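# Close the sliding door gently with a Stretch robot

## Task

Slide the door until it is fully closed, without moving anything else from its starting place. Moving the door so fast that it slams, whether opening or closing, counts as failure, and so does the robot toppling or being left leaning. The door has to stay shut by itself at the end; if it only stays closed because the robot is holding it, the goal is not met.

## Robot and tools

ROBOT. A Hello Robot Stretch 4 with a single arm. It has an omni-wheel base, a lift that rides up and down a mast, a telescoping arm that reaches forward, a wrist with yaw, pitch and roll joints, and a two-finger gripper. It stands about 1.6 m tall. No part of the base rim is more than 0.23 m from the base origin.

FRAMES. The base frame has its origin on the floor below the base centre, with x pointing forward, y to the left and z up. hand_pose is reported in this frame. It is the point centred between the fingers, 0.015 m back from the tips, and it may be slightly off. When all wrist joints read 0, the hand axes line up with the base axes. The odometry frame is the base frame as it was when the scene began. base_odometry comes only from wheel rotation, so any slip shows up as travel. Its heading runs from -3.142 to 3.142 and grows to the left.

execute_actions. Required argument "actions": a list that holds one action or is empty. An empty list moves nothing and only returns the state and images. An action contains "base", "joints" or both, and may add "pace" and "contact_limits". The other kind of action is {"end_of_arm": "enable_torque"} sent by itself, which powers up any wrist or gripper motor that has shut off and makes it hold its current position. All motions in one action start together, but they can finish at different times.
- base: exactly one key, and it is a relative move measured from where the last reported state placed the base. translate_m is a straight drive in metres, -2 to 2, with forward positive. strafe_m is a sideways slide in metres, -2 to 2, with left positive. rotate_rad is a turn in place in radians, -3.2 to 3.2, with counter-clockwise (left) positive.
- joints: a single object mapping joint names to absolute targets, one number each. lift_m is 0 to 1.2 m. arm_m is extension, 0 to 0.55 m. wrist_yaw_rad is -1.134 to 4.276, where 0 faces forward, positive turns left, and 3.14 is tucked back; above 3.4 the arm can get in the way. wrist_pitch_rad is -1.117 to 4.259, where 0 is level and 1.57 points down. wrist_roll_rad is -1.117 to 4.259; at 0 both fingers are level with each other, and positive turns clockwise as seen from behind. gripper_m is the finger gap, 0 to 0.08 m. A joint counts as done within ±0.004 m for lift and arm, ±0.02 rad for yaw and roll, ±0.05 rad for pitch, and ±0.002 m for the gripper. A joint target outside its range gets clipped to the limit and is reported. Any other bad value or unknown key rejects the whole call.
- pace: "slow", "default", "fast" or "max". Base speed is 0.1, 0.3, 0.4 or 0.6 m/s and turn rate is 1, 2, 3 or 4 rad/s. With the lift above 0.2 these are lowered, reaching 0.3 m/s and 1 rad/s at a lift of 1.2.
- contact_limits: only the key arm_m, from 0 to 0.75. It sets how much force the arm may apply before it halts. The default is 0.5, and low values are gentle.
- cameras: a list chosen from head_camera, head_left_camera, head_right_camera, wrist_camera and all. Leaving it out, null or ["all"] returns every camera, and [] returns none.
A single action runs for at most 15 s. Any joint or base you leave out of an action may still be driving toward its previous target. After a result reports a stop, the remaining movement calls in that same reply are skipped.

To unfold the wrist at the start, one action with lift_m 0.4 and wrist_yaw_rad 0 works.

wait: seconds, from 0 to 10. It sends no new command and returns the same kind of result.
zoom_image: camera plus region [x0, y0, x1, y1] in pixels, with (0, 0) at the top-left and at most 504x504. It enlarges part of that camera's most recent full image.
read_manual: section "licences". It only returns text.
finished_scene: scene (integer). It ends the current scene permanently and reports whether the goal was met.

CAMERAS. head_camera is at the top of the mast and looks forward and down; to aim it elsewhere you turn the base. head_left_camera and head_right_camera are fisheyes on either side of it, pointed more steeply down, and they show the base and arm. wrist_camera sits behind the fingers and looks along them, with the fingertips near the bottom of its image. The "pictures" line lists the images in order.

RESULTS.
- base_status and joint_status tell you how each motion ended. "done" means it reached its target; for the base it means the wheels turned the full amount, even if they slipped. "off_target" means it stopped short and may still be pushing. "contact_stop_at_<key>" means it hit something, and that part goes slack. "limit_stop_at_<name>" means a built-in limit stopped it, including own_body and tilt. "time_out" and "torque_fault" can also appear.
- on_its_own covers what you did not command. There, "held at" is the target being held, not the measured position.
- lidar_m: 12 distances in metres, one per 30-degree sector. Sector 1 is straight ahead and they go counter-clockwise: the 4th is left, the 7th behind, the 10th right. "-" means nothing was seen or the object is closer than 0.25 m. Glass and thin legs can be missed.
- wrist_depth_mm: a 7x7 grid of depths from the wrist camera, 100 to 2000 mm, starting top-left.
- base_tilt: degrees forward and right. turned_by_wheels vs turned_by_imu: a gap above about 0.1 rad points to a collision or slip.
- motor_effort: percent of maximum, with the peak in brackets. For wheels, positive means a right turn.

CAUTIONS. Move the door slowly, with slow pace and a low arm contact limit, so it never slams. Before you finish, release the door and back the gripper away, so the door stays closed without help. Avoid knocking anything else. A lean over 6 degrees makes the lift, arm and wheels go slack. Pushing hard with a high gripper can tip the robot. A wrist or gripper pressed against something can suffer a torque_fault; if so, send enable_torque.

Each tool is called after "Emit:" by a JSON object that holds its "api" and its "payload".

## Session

Emit:
{"api": "execute_actions", "payload": {"actions": []}}

Scene clock: 0.00 s.
base_odometry: x=+0.000 y=+0.000 heading=+0.000 (m, m, rad; odometry frame)
turned_by_wheels: +0.000 (rad since the last result)
turned_by_imu: +0.000 (rad since the last result)
base_tilt: forward=+0.0 right=+0.0 (deg)
lidar_m: 1.00 0.97 1.03 1.53 1.80 0.87 0.72 0.87 0.65 0.93 1.90 1.45
base_status: not commanded
joint_positions: lift_m=+0.259 arm_m=-0.002 wrist_yaw_rad=+3.125 wrist_pitch_rad=-0.013 wrist_roll_rad=+0.006 gripper_m=+0.040
joint_status: not commanded
motor_effort: lift_m=+21 arm_m=+0 wrist_yaw_rad=+0 wrist_pitch_rad=-7 wrist_roll_rad=-1 gripper_m=+0 wheel_0=+0 wheel_1=+0 wheel_2=+0 (%)
hand_pose: x=-0.0427 y=+0.0908 z=+0.4401 quat_wxyz=(+0.008, +0.007, +0.003, +1.000) (m; base frame)
wrist_depth_mm: - 138 1618 1863 - 1921 1618 / - 127 1618 1863 - 1863 1618 / - 129 191 1863 - 1863 1618 / 133 136 1537 1863 - 1808 1618 / 1281 1430 976 891 1138 1808 1576 / 1308 1430 854 831 1118 1661 1576 / 1118 - 145 820 103 1255 1182
pictures: head_camera, head_left_camera, head_right_camera, wrist_camera
camera_calibration (this result's frames):
wrist_camera: T_world_to_cam=[[0.0428176, 0.998826, 0.0226436, -0.10306], [-0.0483532, 0.0247095, -0.998525, 0.493992], [-0.997912, 0.0416595, 0.0493544, 0.0765869], [0, 0, 0, 1]] pos_world=[0.104726, 0.0875419, 0.491817]
Images, in order (width x height): head_camera 420x560, head_left_camera 420x672, head_right_camera 420x672, wrist_camera 616x392.

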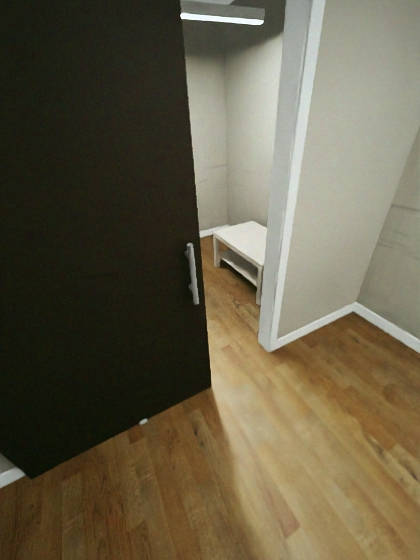

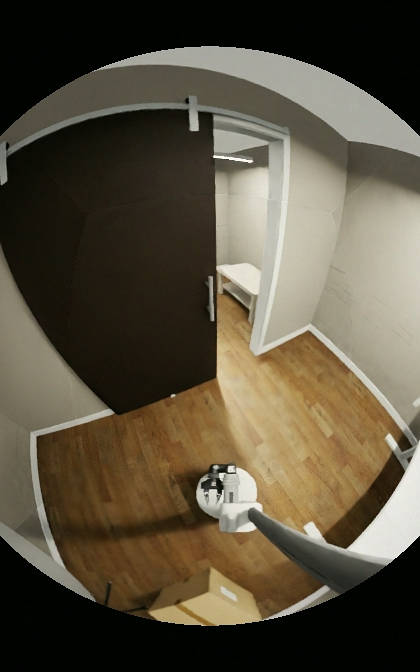

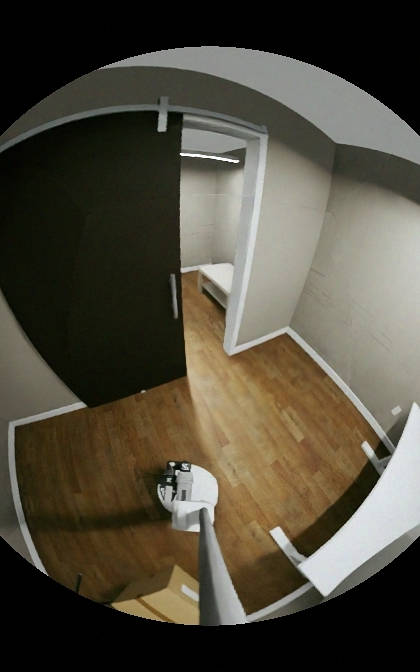

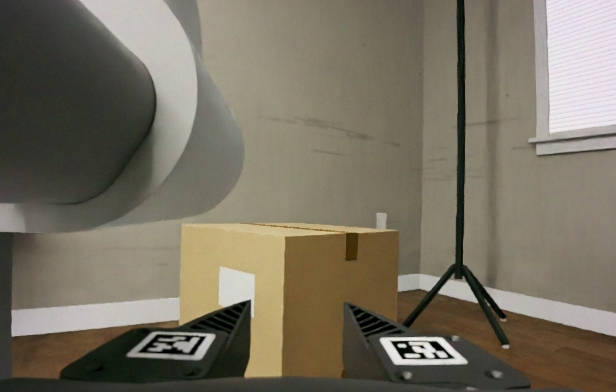

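Emit:
{"api": "execute_actions", "payload": {"actions": [{"base":{"rotate_rad":0.5},"joints":{"lift_m":0.98,"wrist_yaw_rad":0,"gripper_m":0.0}}], "cameras": []}}

Emit:
{"api": "execute_actions", "payload": {"actions": [{"base":{"translate_m":0.4}}], "cameras": []}}

Emit:
{"api": "execute_actions", "payload": {"actions": [{"base":{"strafe_m":-0.26}}]}}

Scene clock: 5.63 s.
base_odometry: x=+0.000 y=+0.000 heading=+0.500 (m, m, rad; odometry frame)
turned_by_wheels: +0.500 (rad since the last result)
turned_by_imu: +0.503 (rad since the last result)
base_tilt: forward=+0.1 right=+0.0 (deg)
lidar_m: 0.97 1.01 1.47 1.80 0.90 0.70 0.92 0.67 0.90 1.90 1.49 0.98
base_status: done
joint_positions: lift_m=+0.980 arm_m=-0.002 wrist_yaw_rad=+0.000 wrist_pitch_rad=-0.013 wrist_roll_rad=+0.006 gripper_m=+0.000
joint_status: all done
motor_effort: lift_m=+25(24) arm_m=-1(0) wrist_yaw_rad=-1(7) wrist_pitch_rad=-6(6) wrist_roll_rad=-1(1) gripper_m=-1(3) wheel_0=-2(7) wheel_1=+0(8) wheel_2=+1(6) (%)
hand_pose: x=+0.3812 y=-0.0874 z=+1.1606 quat_wxyz=(+1.000, +0.003, -0.007, +0.000) (m; base frame)
wrist_depth_mm: 741 750 759 768 768 - - / 741 741 750 768 768 - - / 741 750 759 759 759 - - / 741 750 750 759 759 - - / 741 750 750 750 768 - - / 732 741 750 759 759 - - / 732 741 - - 699 - 1808
pictures: none
No camera images: the call's "cameras" was empty. Leave "cameras" out to get every camera's image.

Scene clock: 8.47 s.
base_odometry: x=+0.351 y=+0.192 heading=+0.500 (m, m, rad; odometry frame)
turned_by_wheels: +0.000 (rad since the last result)
turned_by_imu: -0.002 (rad since the last result)
base_tilt: forward=+0.0 right=+0.0 (deg)
lidar_m: 0.57 0.61 0.84 1.82 1.81 1.06 1.05 1.05 1.48 1.90 1.16 0.60
base_status: done
joint_positions: lift_m=+0.980 arm_m=-0.002 wrist_yaw_rad=+0.000 wrist_pitch_rad=-0.013 wrist_roll_rad=+0.006 gripper_m=+0.000
joint_status: not commanded
motor_effort: lift_m=+24(25) arm_m=-1(1) wrist_yaw_rad=+0(1) wrist_pitch_rad=-7(7) wrist_roll_rad=-1(1) gripper_m=+0(2) wheel_0=+2(9) wheel_1=+1(8) wheel_2=+0(11) (%)
hand_pose: x=+0.3812 y=-0.0874 z=+1.1607 quat_wxyz=(+1.000, +0.003, -0.007, +0.000) (m; base frame)
wrist_depth_mm: 357 359 366 366 370 373 375 / 357 357 362 366 370 373 375 / 355 357 362 366 368 370 373 / 355 357 362 366 368 370 375 / 353 357 359 364 366 370 373 / 353 355 359 359 366 370 370 / 353 353 - - 366 368 370
pictures: none
No camera images: the call's "cameras" was empty. Leave "cameras" out to get every camera's image.

Scene clock: 10.63 s.
base_odometry: x=+0.476 y=-0.036 heading=+0.500 (m, m, rad; odometry frame)
turned_by_wheels: +0.000 (rad since the last result)
turned_by_imu: -0.001 (rad since the last result)
base_tilt: forward=-0.1 right=+0.0 (deg)
lidar_m: 0.52 0.61 0.83 2.07 1.54 1.21 1.03 1.07 1.51 1.63 0.94 0.60
base_status: done
joint_positions: lift_m=+0.980 arm_m=-0.002 wrist_yaw_rad=+0.000 wrist_pitch_rad=-0.013 wrist_roll_rad=+0.006 gripper_m=+0.000
joint_status: not commanded
motor_effort: lift_m=+24(24) arm_m=+0(0) wrist_yaw_rad=+0(0) wrist_pitch_rad=-7(6) wrist_roll_rad=-1(1) gripper_m=-1(1) wheel_0=+2(11) wheel_1=+1(10) wheel_2=+0(4) (%)
hand_pose: x=+0.3812 y=-0.0874 z=+1.1607 quat_wxyz=(+1.000, +0.003, -0.007, +0.000) (m; base frame)
wrist_depth_mm: 359 362 364 366 368 - - / 357 357 362 364 368 - - / 357 362 364 366 - - - / 355 357 362 366 - - - / 355 357 362 364 - - - / 353 357 359 362 - - - / 353 357 - - - - 1863
pictures: head_camera, head_left_camera, head_right_camera, wrist_camera
camera_calibration (this result's frames):
wrist_camera: T_world_to_cam=[[-0.0266939, -0.999387, 0.0226459, -0.107663], [0.0487456, -0.0239284, -0.998525, 1.19715], [0.998454, -0.0255506, 0.0493544, -0.295479], [0, 0, 0, 1]] pos_world=[0.233793, -0.0865004, 1.21241]
Images, in order (width x height): head_camera 420x560, head_left_camera 420x672, head_right_camera 420x672, wrist_camera 616x392.

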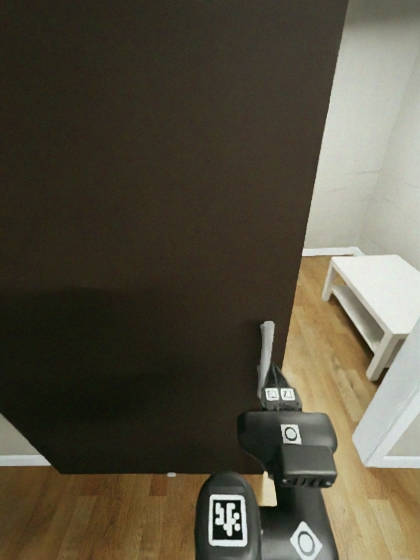

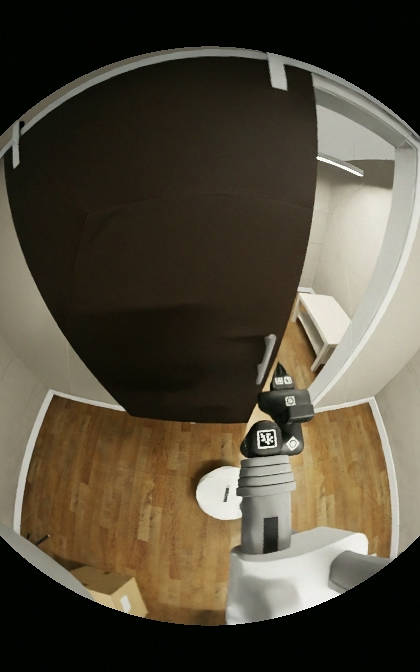

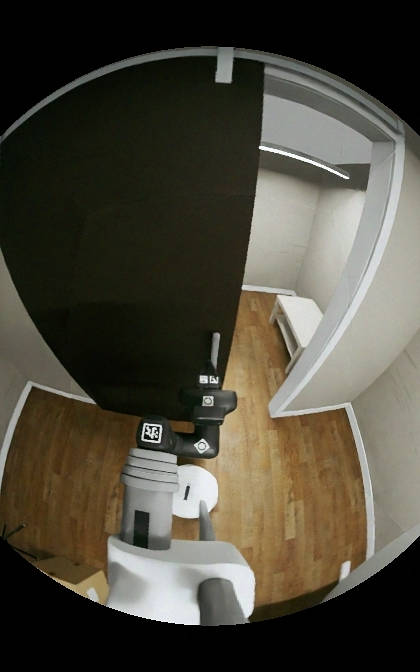

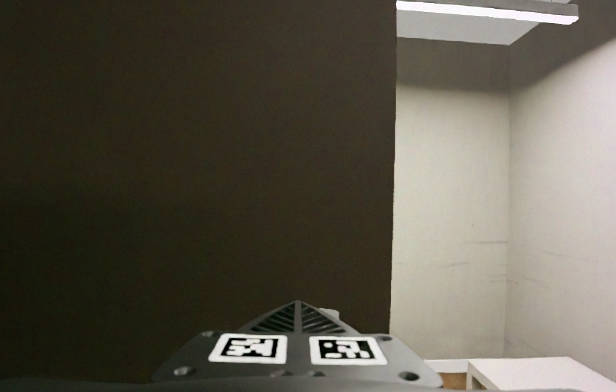

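Emit:
{"api": "execute_actions", "payload": {"actions": [{"base":{"strafe_m":0.035},"joints":{"lift_m":0.805,"arm_m":0.08}}], "cameras": ["wrist_camera","head_camera"]}}

Scene clock: 13.40 s.
base_odometry: x=+0.459 y=-0.006 heading=+0.500 (m, m, rad; odometry frame)
turned_by_wheels: +0.000 (rad since the last result)
turned_by_imu: -0.001 (rad since the last result)
base_tilt: forward=-0.2 right=+0.1 (deg)
lidar_m: 0.53 0.61 0.86 2.05 1.93 1.15 1.03 1.06 1.50 1.68 0.97 0.54
base_status: done
joint_positions: lift_m=+0.805 arm_m=+0.079 wrist_yaw_rad=+0.000 wrist_pitch_rad=-0.013 wrist_roll_rad=+0.006 gripper_m=+0.000
joint_status: all done
motor_effort: lift_m=+16(19) arm_m=+7(7) wrist_yaw_rad=+0(1) wrist_pitch_rad=-6(6) wrist_roll_rad=-1(1) gripper_m=-1(0) wheel_0=-1(11) wheel_1=-1(10) wheel_2=+0(3) (%)
hand_pose: x=+0.4623 y=-0.0874 z=+0.9864 quat_wxyz=(+1.000, +0.003, -0.007, +0.000) (m; base frame)
wrist_depth_mm: 278 282 283 286 289 - - / 278 281 282 285 287 - - / 277 281 283 285 286 - - / 277 279 283 283 285 - - / 277 279 281 283 285 - - / 276 278 281 281 285 - - / 276 278 - - 252 1661 1366
pictures: head_camera, wrist_camera
camera_calibration (this result's frames):
wrist_camera: T_world_to_cam=[[-0.0264436, -0.999394, 0.0226452, -0.101613], [0.0487814, -0.0239162, -0.998523, 1.01913], [0.998459, -0.0252999, 0.0493843, -0.367841], [0, 0, 0, 1]] pos_world=[0.314873, -0.086484, 1.03809]
Images, in order (width x height): head_camera 420x560, wrist_camera 616x392.

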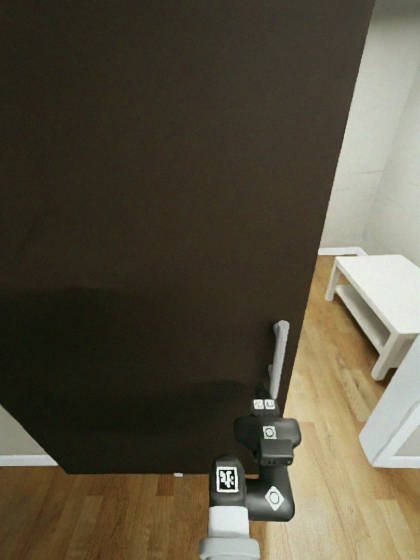

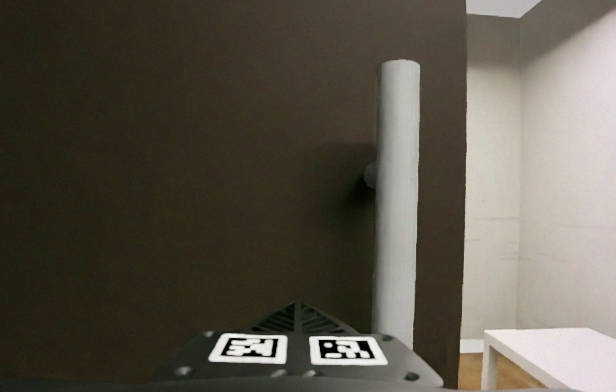

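Emit:
{"api": "execute_actions", "payload": {"actions": [{"joints":{"arm_m":0.18},"contact_limits":{"arm_m":0.15}}], "cameras": []}}

Emit:
{"api": "execute_actions", "payload": {"actions": [{"base":{"strafe_m":-0.2},"pace":"slow"}], "cameras": ["wrist_camera","head_right_camera"]}}

Scene clock: 15.47 s.
base_odometry: x=+0.459 y=-0.006 heading=+0.500 (m, m, rad; odometry frame)
turned_by_wheels: +0.000 (rad since the last result)
turned_by_imu: -0.001 (rad since the last result)
base_tilt: forward=+0.0 right=-0.1 (deg)
lidar_m: 0.56 0.61 0.85 2.05 1.92 1.13 1.02 1.07 1.49 1.68 0.96 0.54
base_status: not commanded
joint_positions: lift_m=+0.805 arm_m=+0.179 wrist_yaw_rad=+0.000 wrist_pitch_rad=-0.013 wrist_roll_rad=+0.006 gripper_m=+0.000
joint_status: all done
motor_effort: lift_m=+16(16) arm_m=+7(7) wrist_yaw_rad=+0(0) wrist_pitch_rad=-6(7) wrist_roll_rad=-1(1) gripper_m=+1(1) wheel_0=-2(1) wheel_1=-1(1) wheel_2=+0(0) (%)
contact_limits: arm_m 0.15
hand_pose: x=+0.5623 y=-0.0874 z=+0.9864 quat_wxyz=(+1.000, +0.003, -0.007, +0.000) (m; base frame)
wrist_depth_mm: 181 182 184 186 187 120 - / 181 182 183 186 187 120 - / 180 182 183 185 186 120 - / 180 182 183 184 186 120 - / 179 181 183 184 186 120 1921 / 179 181 182 183 185 119 1921 / 179 180 - - 127 118 1336
pictures: none
No camera images: the call's "cameras" was empty. Leave "cameras" out to get every camera's image.

Scene clock: 18.60 s.
base_odometry: x=+0.555 y=-0.181 heading=+0.501 (m, m, rad; odometry frame)
turned_by_wheels: +0.001 (rad since the last result)
turned_by_imu: +0.007 (rad since the last result)
base_tilt: forward=+0.0 right=-0.1 (deg)
lidar_m: 0.53 0.61 0.86 2.26 1.47 1.27 1.02 1.08 1.50 1.47 0.92 0.62
base_status: done
joint_positions: lift_m=+0.805 arm_m=+0.179 wrist_yaw_rad=+0.001 wrist_pitch_rad=-0.014 wrist_roll_rad=+0.006 gripper_m=+0.000
joint_status: not commanded
motor_effort: lift_m=+16(16) arm_m=+7(7) wrist_yaw_rad=-2(23) wrist_pitch_rad=-5(7) wrist_roll_rad=-1(0) gripper_m=+0(1) wheel_0=+10(24) wheel_1=-1(7) wheel_2=+0(2) (%)
hand_pose: x=+0.5624 y=-0.0872 z=+0.9865 quat_wxyz=(+1.000, +0.003, -0.007, +0.001) (m; base frame)
wrist_depth_mm: 182 183 185 186 119 187 1921 / 182 182 184 185 118 187 - / 181 182 183 185 118 186 1983 / 181 182 183 184 117 186 1983 / 181 181 182 183 117 186 1921 / 181 181 182 183 116 185 1921 / 180 181 - - 116 185 1397
pictures: head_right_camera, wrist_camera
camera_calibration (this result's frames):
wrist_camera: T_world_to_cam=[[-0.0256865, -0.999412, 0.0227044, -0.0992906], [0.0493213, -0.0239512, -0.998496, 1.01403], [0.998453, -0.024528, 0.0499076, -0.468228], [0, 0, 0, 1]] pos_world=[0.41494, -0.0864298, 1.03812]
Images, in order (width x height): head_right_camera 420x672, wrist_camera 616x392.

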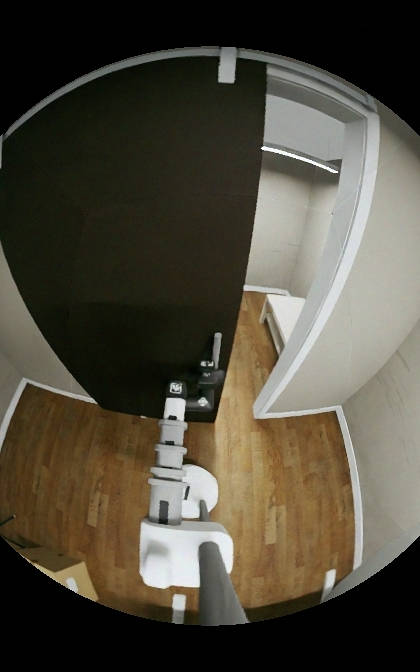

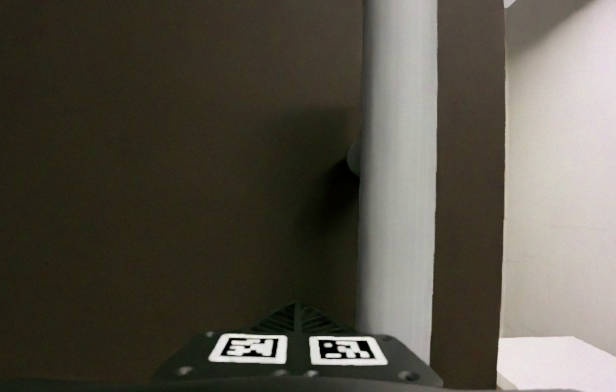

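Emit:
{"api": "execute_actions", "payload": {"actions": [{"base":{"strafe_m":-0.38},"pace":"slow"}], "cameras": ["wrist_camera","head_right_camera"]}}

Scene clock: 24.40 s.
base_odometry: x=+0.737 y=-0.514 heading=+0.501 (m, m, rad; odometry frame)
turned_by_wheels: +0.000 (rad since the last result)
turned_by_imu: +0.000 (rad since the last result)
base_tilt: forward=+0.0 right=-0.1 (deg)
lidar_m: 0.53 0.61 0.82 2.61 1.56 1.09 1.04 1.09 1.16 1.11 0.89 0.59
base_status: done
joint_positions: lift_m=+0.805 arm_m=+0.179 wrist_yaw_rad=+0.001 wrist_pitch_rad=-0.013 wrist_roll_rad=+0.006 gripper_m=+0.000
joint_status: not commanded
motor_effort: lift_m=+16(16) arm_m=+7(7) wrist_yaw_rad=-2(9) wrist_pitch_rad=-6(6) wrist_roll_rad=-1(1) gripper_m=+1(0) wheel_0=+9(21) wheel_1=-1(5) wheel_2=-1(4) (%)
hand_pose: x=+0.5624 y=-0.0873 z=+0.9864 quat_wxyz=(+1.000, +0.003, -0.007, +0.000) (m; base frame)
wrist_depth_mm: 179 180 181 182 115 185 243 / 179 180 181 182 114 185 242 / 179 180 180 181 114 183 242 / 178 179 180 181 114 183 242 / 178 179 180 181 114 183 241 / 178 178 180 180 114 182 241 / 177 178 - - 112 182 240
pictures: head_right_camera, wrist_camera
camera_calibration (this result's frames):
wrist_camera: T_world_to_cam=[[-0.0260036, -0.999404, 0.0227132, -0.0991883], [0.0489276, -0.023966, -0.998515, 1.01418], [0.998464, -0.0248536, 0.0495217, -0.467854], [0, 0, 0, 1]] pos_world=[0.414934, -0.0864512, 1.0381]
Images, in order (width x height): head_right_camera 420x672, wrist_camera 616x392.

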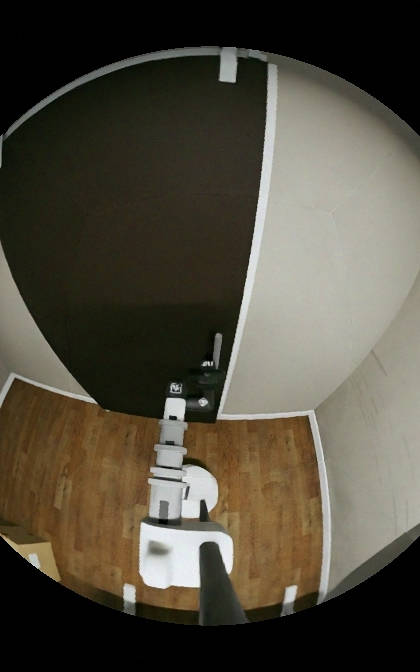

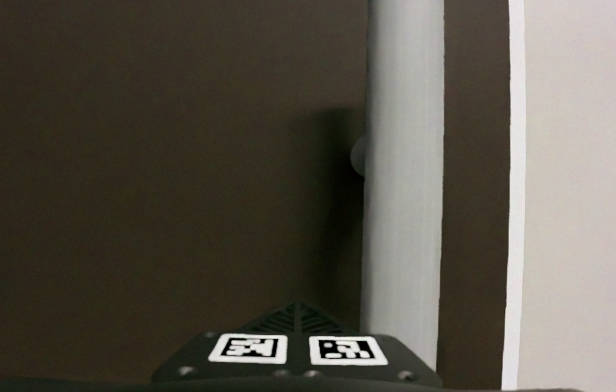

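Emit:
{"api": "execute_actions", "payload": {"actions": [{"base":{"strafe_m":-0.03},"pace":"slow"}], "cameras": ["wrist_camera","head_right_camera"]}}

Scene clock: 26.47 s.
base_odometry: x=+0.751 y=-0.540 heading=+0.503 (m, m, rad; odometry frame)
turned_by_wheels: +0.002 (rad since the last result)
turned_by_imu: +0.001 (rad since the last result)
base_tilt: forward=+0.0 right=-0.1 (deg)
lidar_m: 0.51 0.60 0.84 2.66 1.60 1.07 1.04 1.07 1.13 1.07 0.91 0.61
base_status: done
joint_positions: lift_m=+0.805 arm_m=+0.179 wrist_yaw_rad=+0.004 wrist_pitch_rad=-0.014 wrist_roll_rad=+0.006 gripper_m=+0.000
joint_status: not commanded
motor_effort: lift_m=+16(16) arm_m=+7(7) wrist_yaw_rad=-12(12) wrist_pitch_rad=-4(5) wrist_roll_rad=+0(1) gripper_m=+2(1) wheel_0=+18(22) wheel_1=+1(5) wheel_2=+0(0) (%)
hand_pose: x=+0.5627 y=-0.0865 z=+0.9865 quat_wxyz=(+1.000, +0.003, -0.007, +0.002) (m; base frame)
wrist_depth_mm: 181 181 181 182 114 183 241 / 180 180 181 182 113 183 241 / 179 180 181 181 113 182 239 / 179 180 180 181 113 182 238 / 179 180 180 181 113 181 239 / 178 179 179 180 113 181 238 / 178 178 - - 111 181 237
pictures: head_right_camera, wrist_camera
camera_calibration (this result's frames):
wrist_camera: T_world_to_cam=[[-0.0225198, -0.999489, 0.0227066, -0.1004], [0.0493878, -0.0237968, -0.998496, 1.014], [0.998526, -0.0213645, 0.0498984, -0.468247], [0, 0, 0, 1]] pos_world=[0.415217, -0.0862224, 1.03812]
Images, in order (width x height): head_right_camera 420x672, wrist_camera 616x392.

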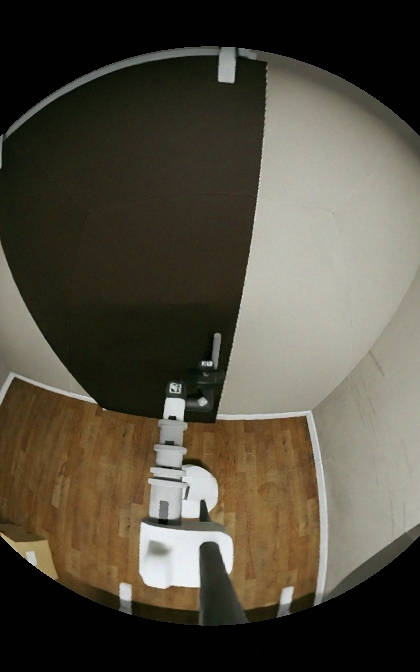

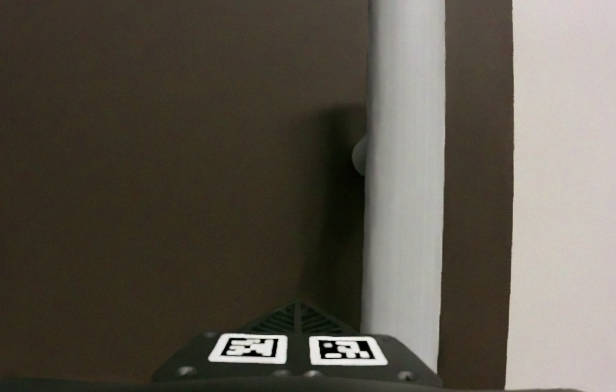

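Effort is rising, so it's probably at the stop. One more small push will confirm.

Emit:
{"api": "execute_actions", "payload": {"actions": [{"base":{"strafe_m":-0.015},"pace":"slow"}], "cameras": ["wrist_camera"]}}

Scene clock: 28.23 s.
base_odometry: x=+0.758 y=-0.553 heading=+0.505 (m, m, rad; odometry frame)
turned_by_wheels: +0.002 (rad since the last result)
turned_by_imu: +0.013 (rad since the last result)
base_tilt: forward=+0.1 right=+0.1 (deg)
lidar_m: 0.53 0.63 0.86 2.66 1.60 1.05 1.02 1.10 1.10 1.06 0.91 0.59
base_status: done
joint_positions: lift_m=+0.805 arm_m=+0.179 wrist_yaw_rad=+0.010 wrist_pitch_rad=-0.014 wrist_roll_rad=+0.006 gripper_m=+0.000
joint_status: not commanded
on_its_own: wrist_yaw_rad is at rest, and its effort (-28) is outside its rest range (-13 to +13)
motor_effort: lift_m=+16(16) arm_m=+6(7) wrist_yaw_rad=-28(30) wrist_pitch_rad=-3(5) wrist_roll_rad=-1(0) gripper_m=+1(1) wheel_0=+23(29) wheel_1=+7(8) wheel_2=+0(2) (%)
hand_pose: x=+0.5632 y=-0.0853 z=+0.9866 quat_wxyz=(+1.000, +0.003, -0.007, +0.005) (m; base frame)
wrist_depth_mm: 185 183 183 182 113 182 237 / 184 183 182 182 113 181 236 / 183 182 182 181 113 180 236 / 183 182 181 181 113 180 236 / 182 181 181 181 113 180 236 / 182 182 181 180 113 179 235 / 181 181 - - 111 179 234
pictures: wrist_camera
camera_calibration (this result's frames):
wrist_camera: T_world_to_cam=[[-0.0166572, -0.999603, 0.0227253, -0.102468], [0.050061, -0.0235337, -0.998469, 1.01374], [0.998607, -0.0154941, 0.0504332, -0.468816], [0, 0, 0, 1]] pos_world=[0.415708, -0.085834, 1.03816]
Images, in order (width x height): wrist_camera 616x392.

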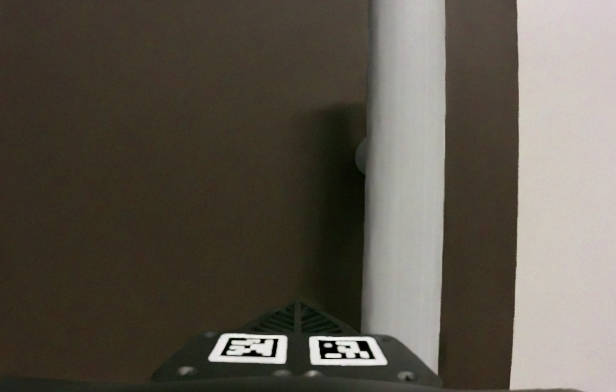

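Emit:
{"api": "execute_actions", "payload": {"actions": [{"base":{"strafe_m":0.04},"pace":"slow"}], "cameras": []}}

Emit:
{"api": "execute_actions", "payload": {"actions": [{"joints":{"arm_m":0.05}}], "cameras": ["head_right_camera"]}}

Emit:
{"api": "finished_scene", "payload": {"scene": 2}}

Scene clock: 30.20 s.
base_odometry: x=+0.739 y=-0.518 heading=+0.505 (m, m, rad; odometry frame)
turned_by_wheels: +0.000 (rad since the last result)
turned_by_imu: -0.001 (rad since the last result)
base_tilt: forward=+0.0 right=-0.1 (deg)
lidar_m: 0.55 0.61 0.85 2.62 1.57 1.07 1.05 1.08 1.15 1.11 0.90 0.54
base_status: done
joint_positions: lift_m=+0.805 arm_m=+0.179 wrist_yaw_rad=+0.000 wrist_pitch_rad=-0.013 wrist_roll_rad=+0.006 gripper_m=+0.000
joint_status: not commanded
motor_effort: lift_m=+16(16) arm_m=+7(7) wrist_yaw_rad=+0(28) wrist_pitch_rad=-6(6) wrist_roll_rad=+0(1) gripper_m=+0(0) wheel_0=-3(20) wheel_1=+3(10) wheel_2=+1(5) (%)
hand_pose: x=+0.5624 y=-0.0874 z=+0.9864 quat_wxyz=(+1.000, +0.003, -0.007, +0.000) (m; base frame)
wrist_depth_mm: 182 183 183 184 185 117 186 / 182 182 183 183 184 116 185 / 182 182 183 183 183 116 185 / 182 182 182 183 183 116 185 / 181 182 182 182 183 116 183 / 181 181 182 181 182 116 183 / 180 181 - - 182 116 183
pictures: none
No camera images: the call's "cameras" was empty. Leave "cameras" out to get every camera's image.

Scene clock: 31.63 s.
base_odometry: x=+0.739 y=-0.518 heading=+0.505 (m, m, rad; odometry frame)
turned_by_wheels: +0.000 (rad since the last result)
turned_by_imu: -0.001 (rad since the last result)
base_tilt: forward=-0.1 right=+0.1 (deg)
lidar_m: 0.56 0.60 0.86 2.62 1.56 1.07 1.02 1.08 1.13 1.11 0.91 0.54
base_status: not commanded
joint_positions: lift_m=+0.805 arm_m=+0.051 wrist_yaw_rad=+0.000 wrist_pitch_rad=-0.013 wrist_roll_rad=+0.006 gripper_m=+0.000
joint_status: all done
motor_effort: lift_m=+16(16) arm_m=-7(7) wrist_yaw_rad=+1(0) wrist_pitch_rad=-6(6) wrist_roll_rad=+0(1) gripper_m=+1(1) wheel_0=-4(3) wheel_1=+3(3) wheel_2=+1(1) (%)
hand_pose: x=+0.4348 y=-0.0875 z=+0.9864 quat_wxyz=(+1.000, +0.003, -0.007, +0.000) (m; base frame)
wrist_depth_mm: 307 310 310 312 312 373 373 / 309 309 312 312 312 370 370 / 307 309 310 310 310 370 368 / 307 309 309 309 310 368 368 / 307 307 307 309 309 366 368 / 304 307 307 309 310 368 368 / 306 307 - - 309 366 366
pictures: head_right_camera
Images, in order (width x height): head_right_camera 420x672.

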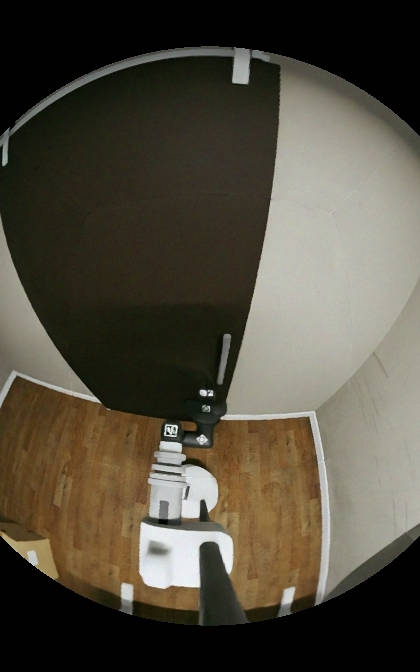

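The scene is finished: the task was done.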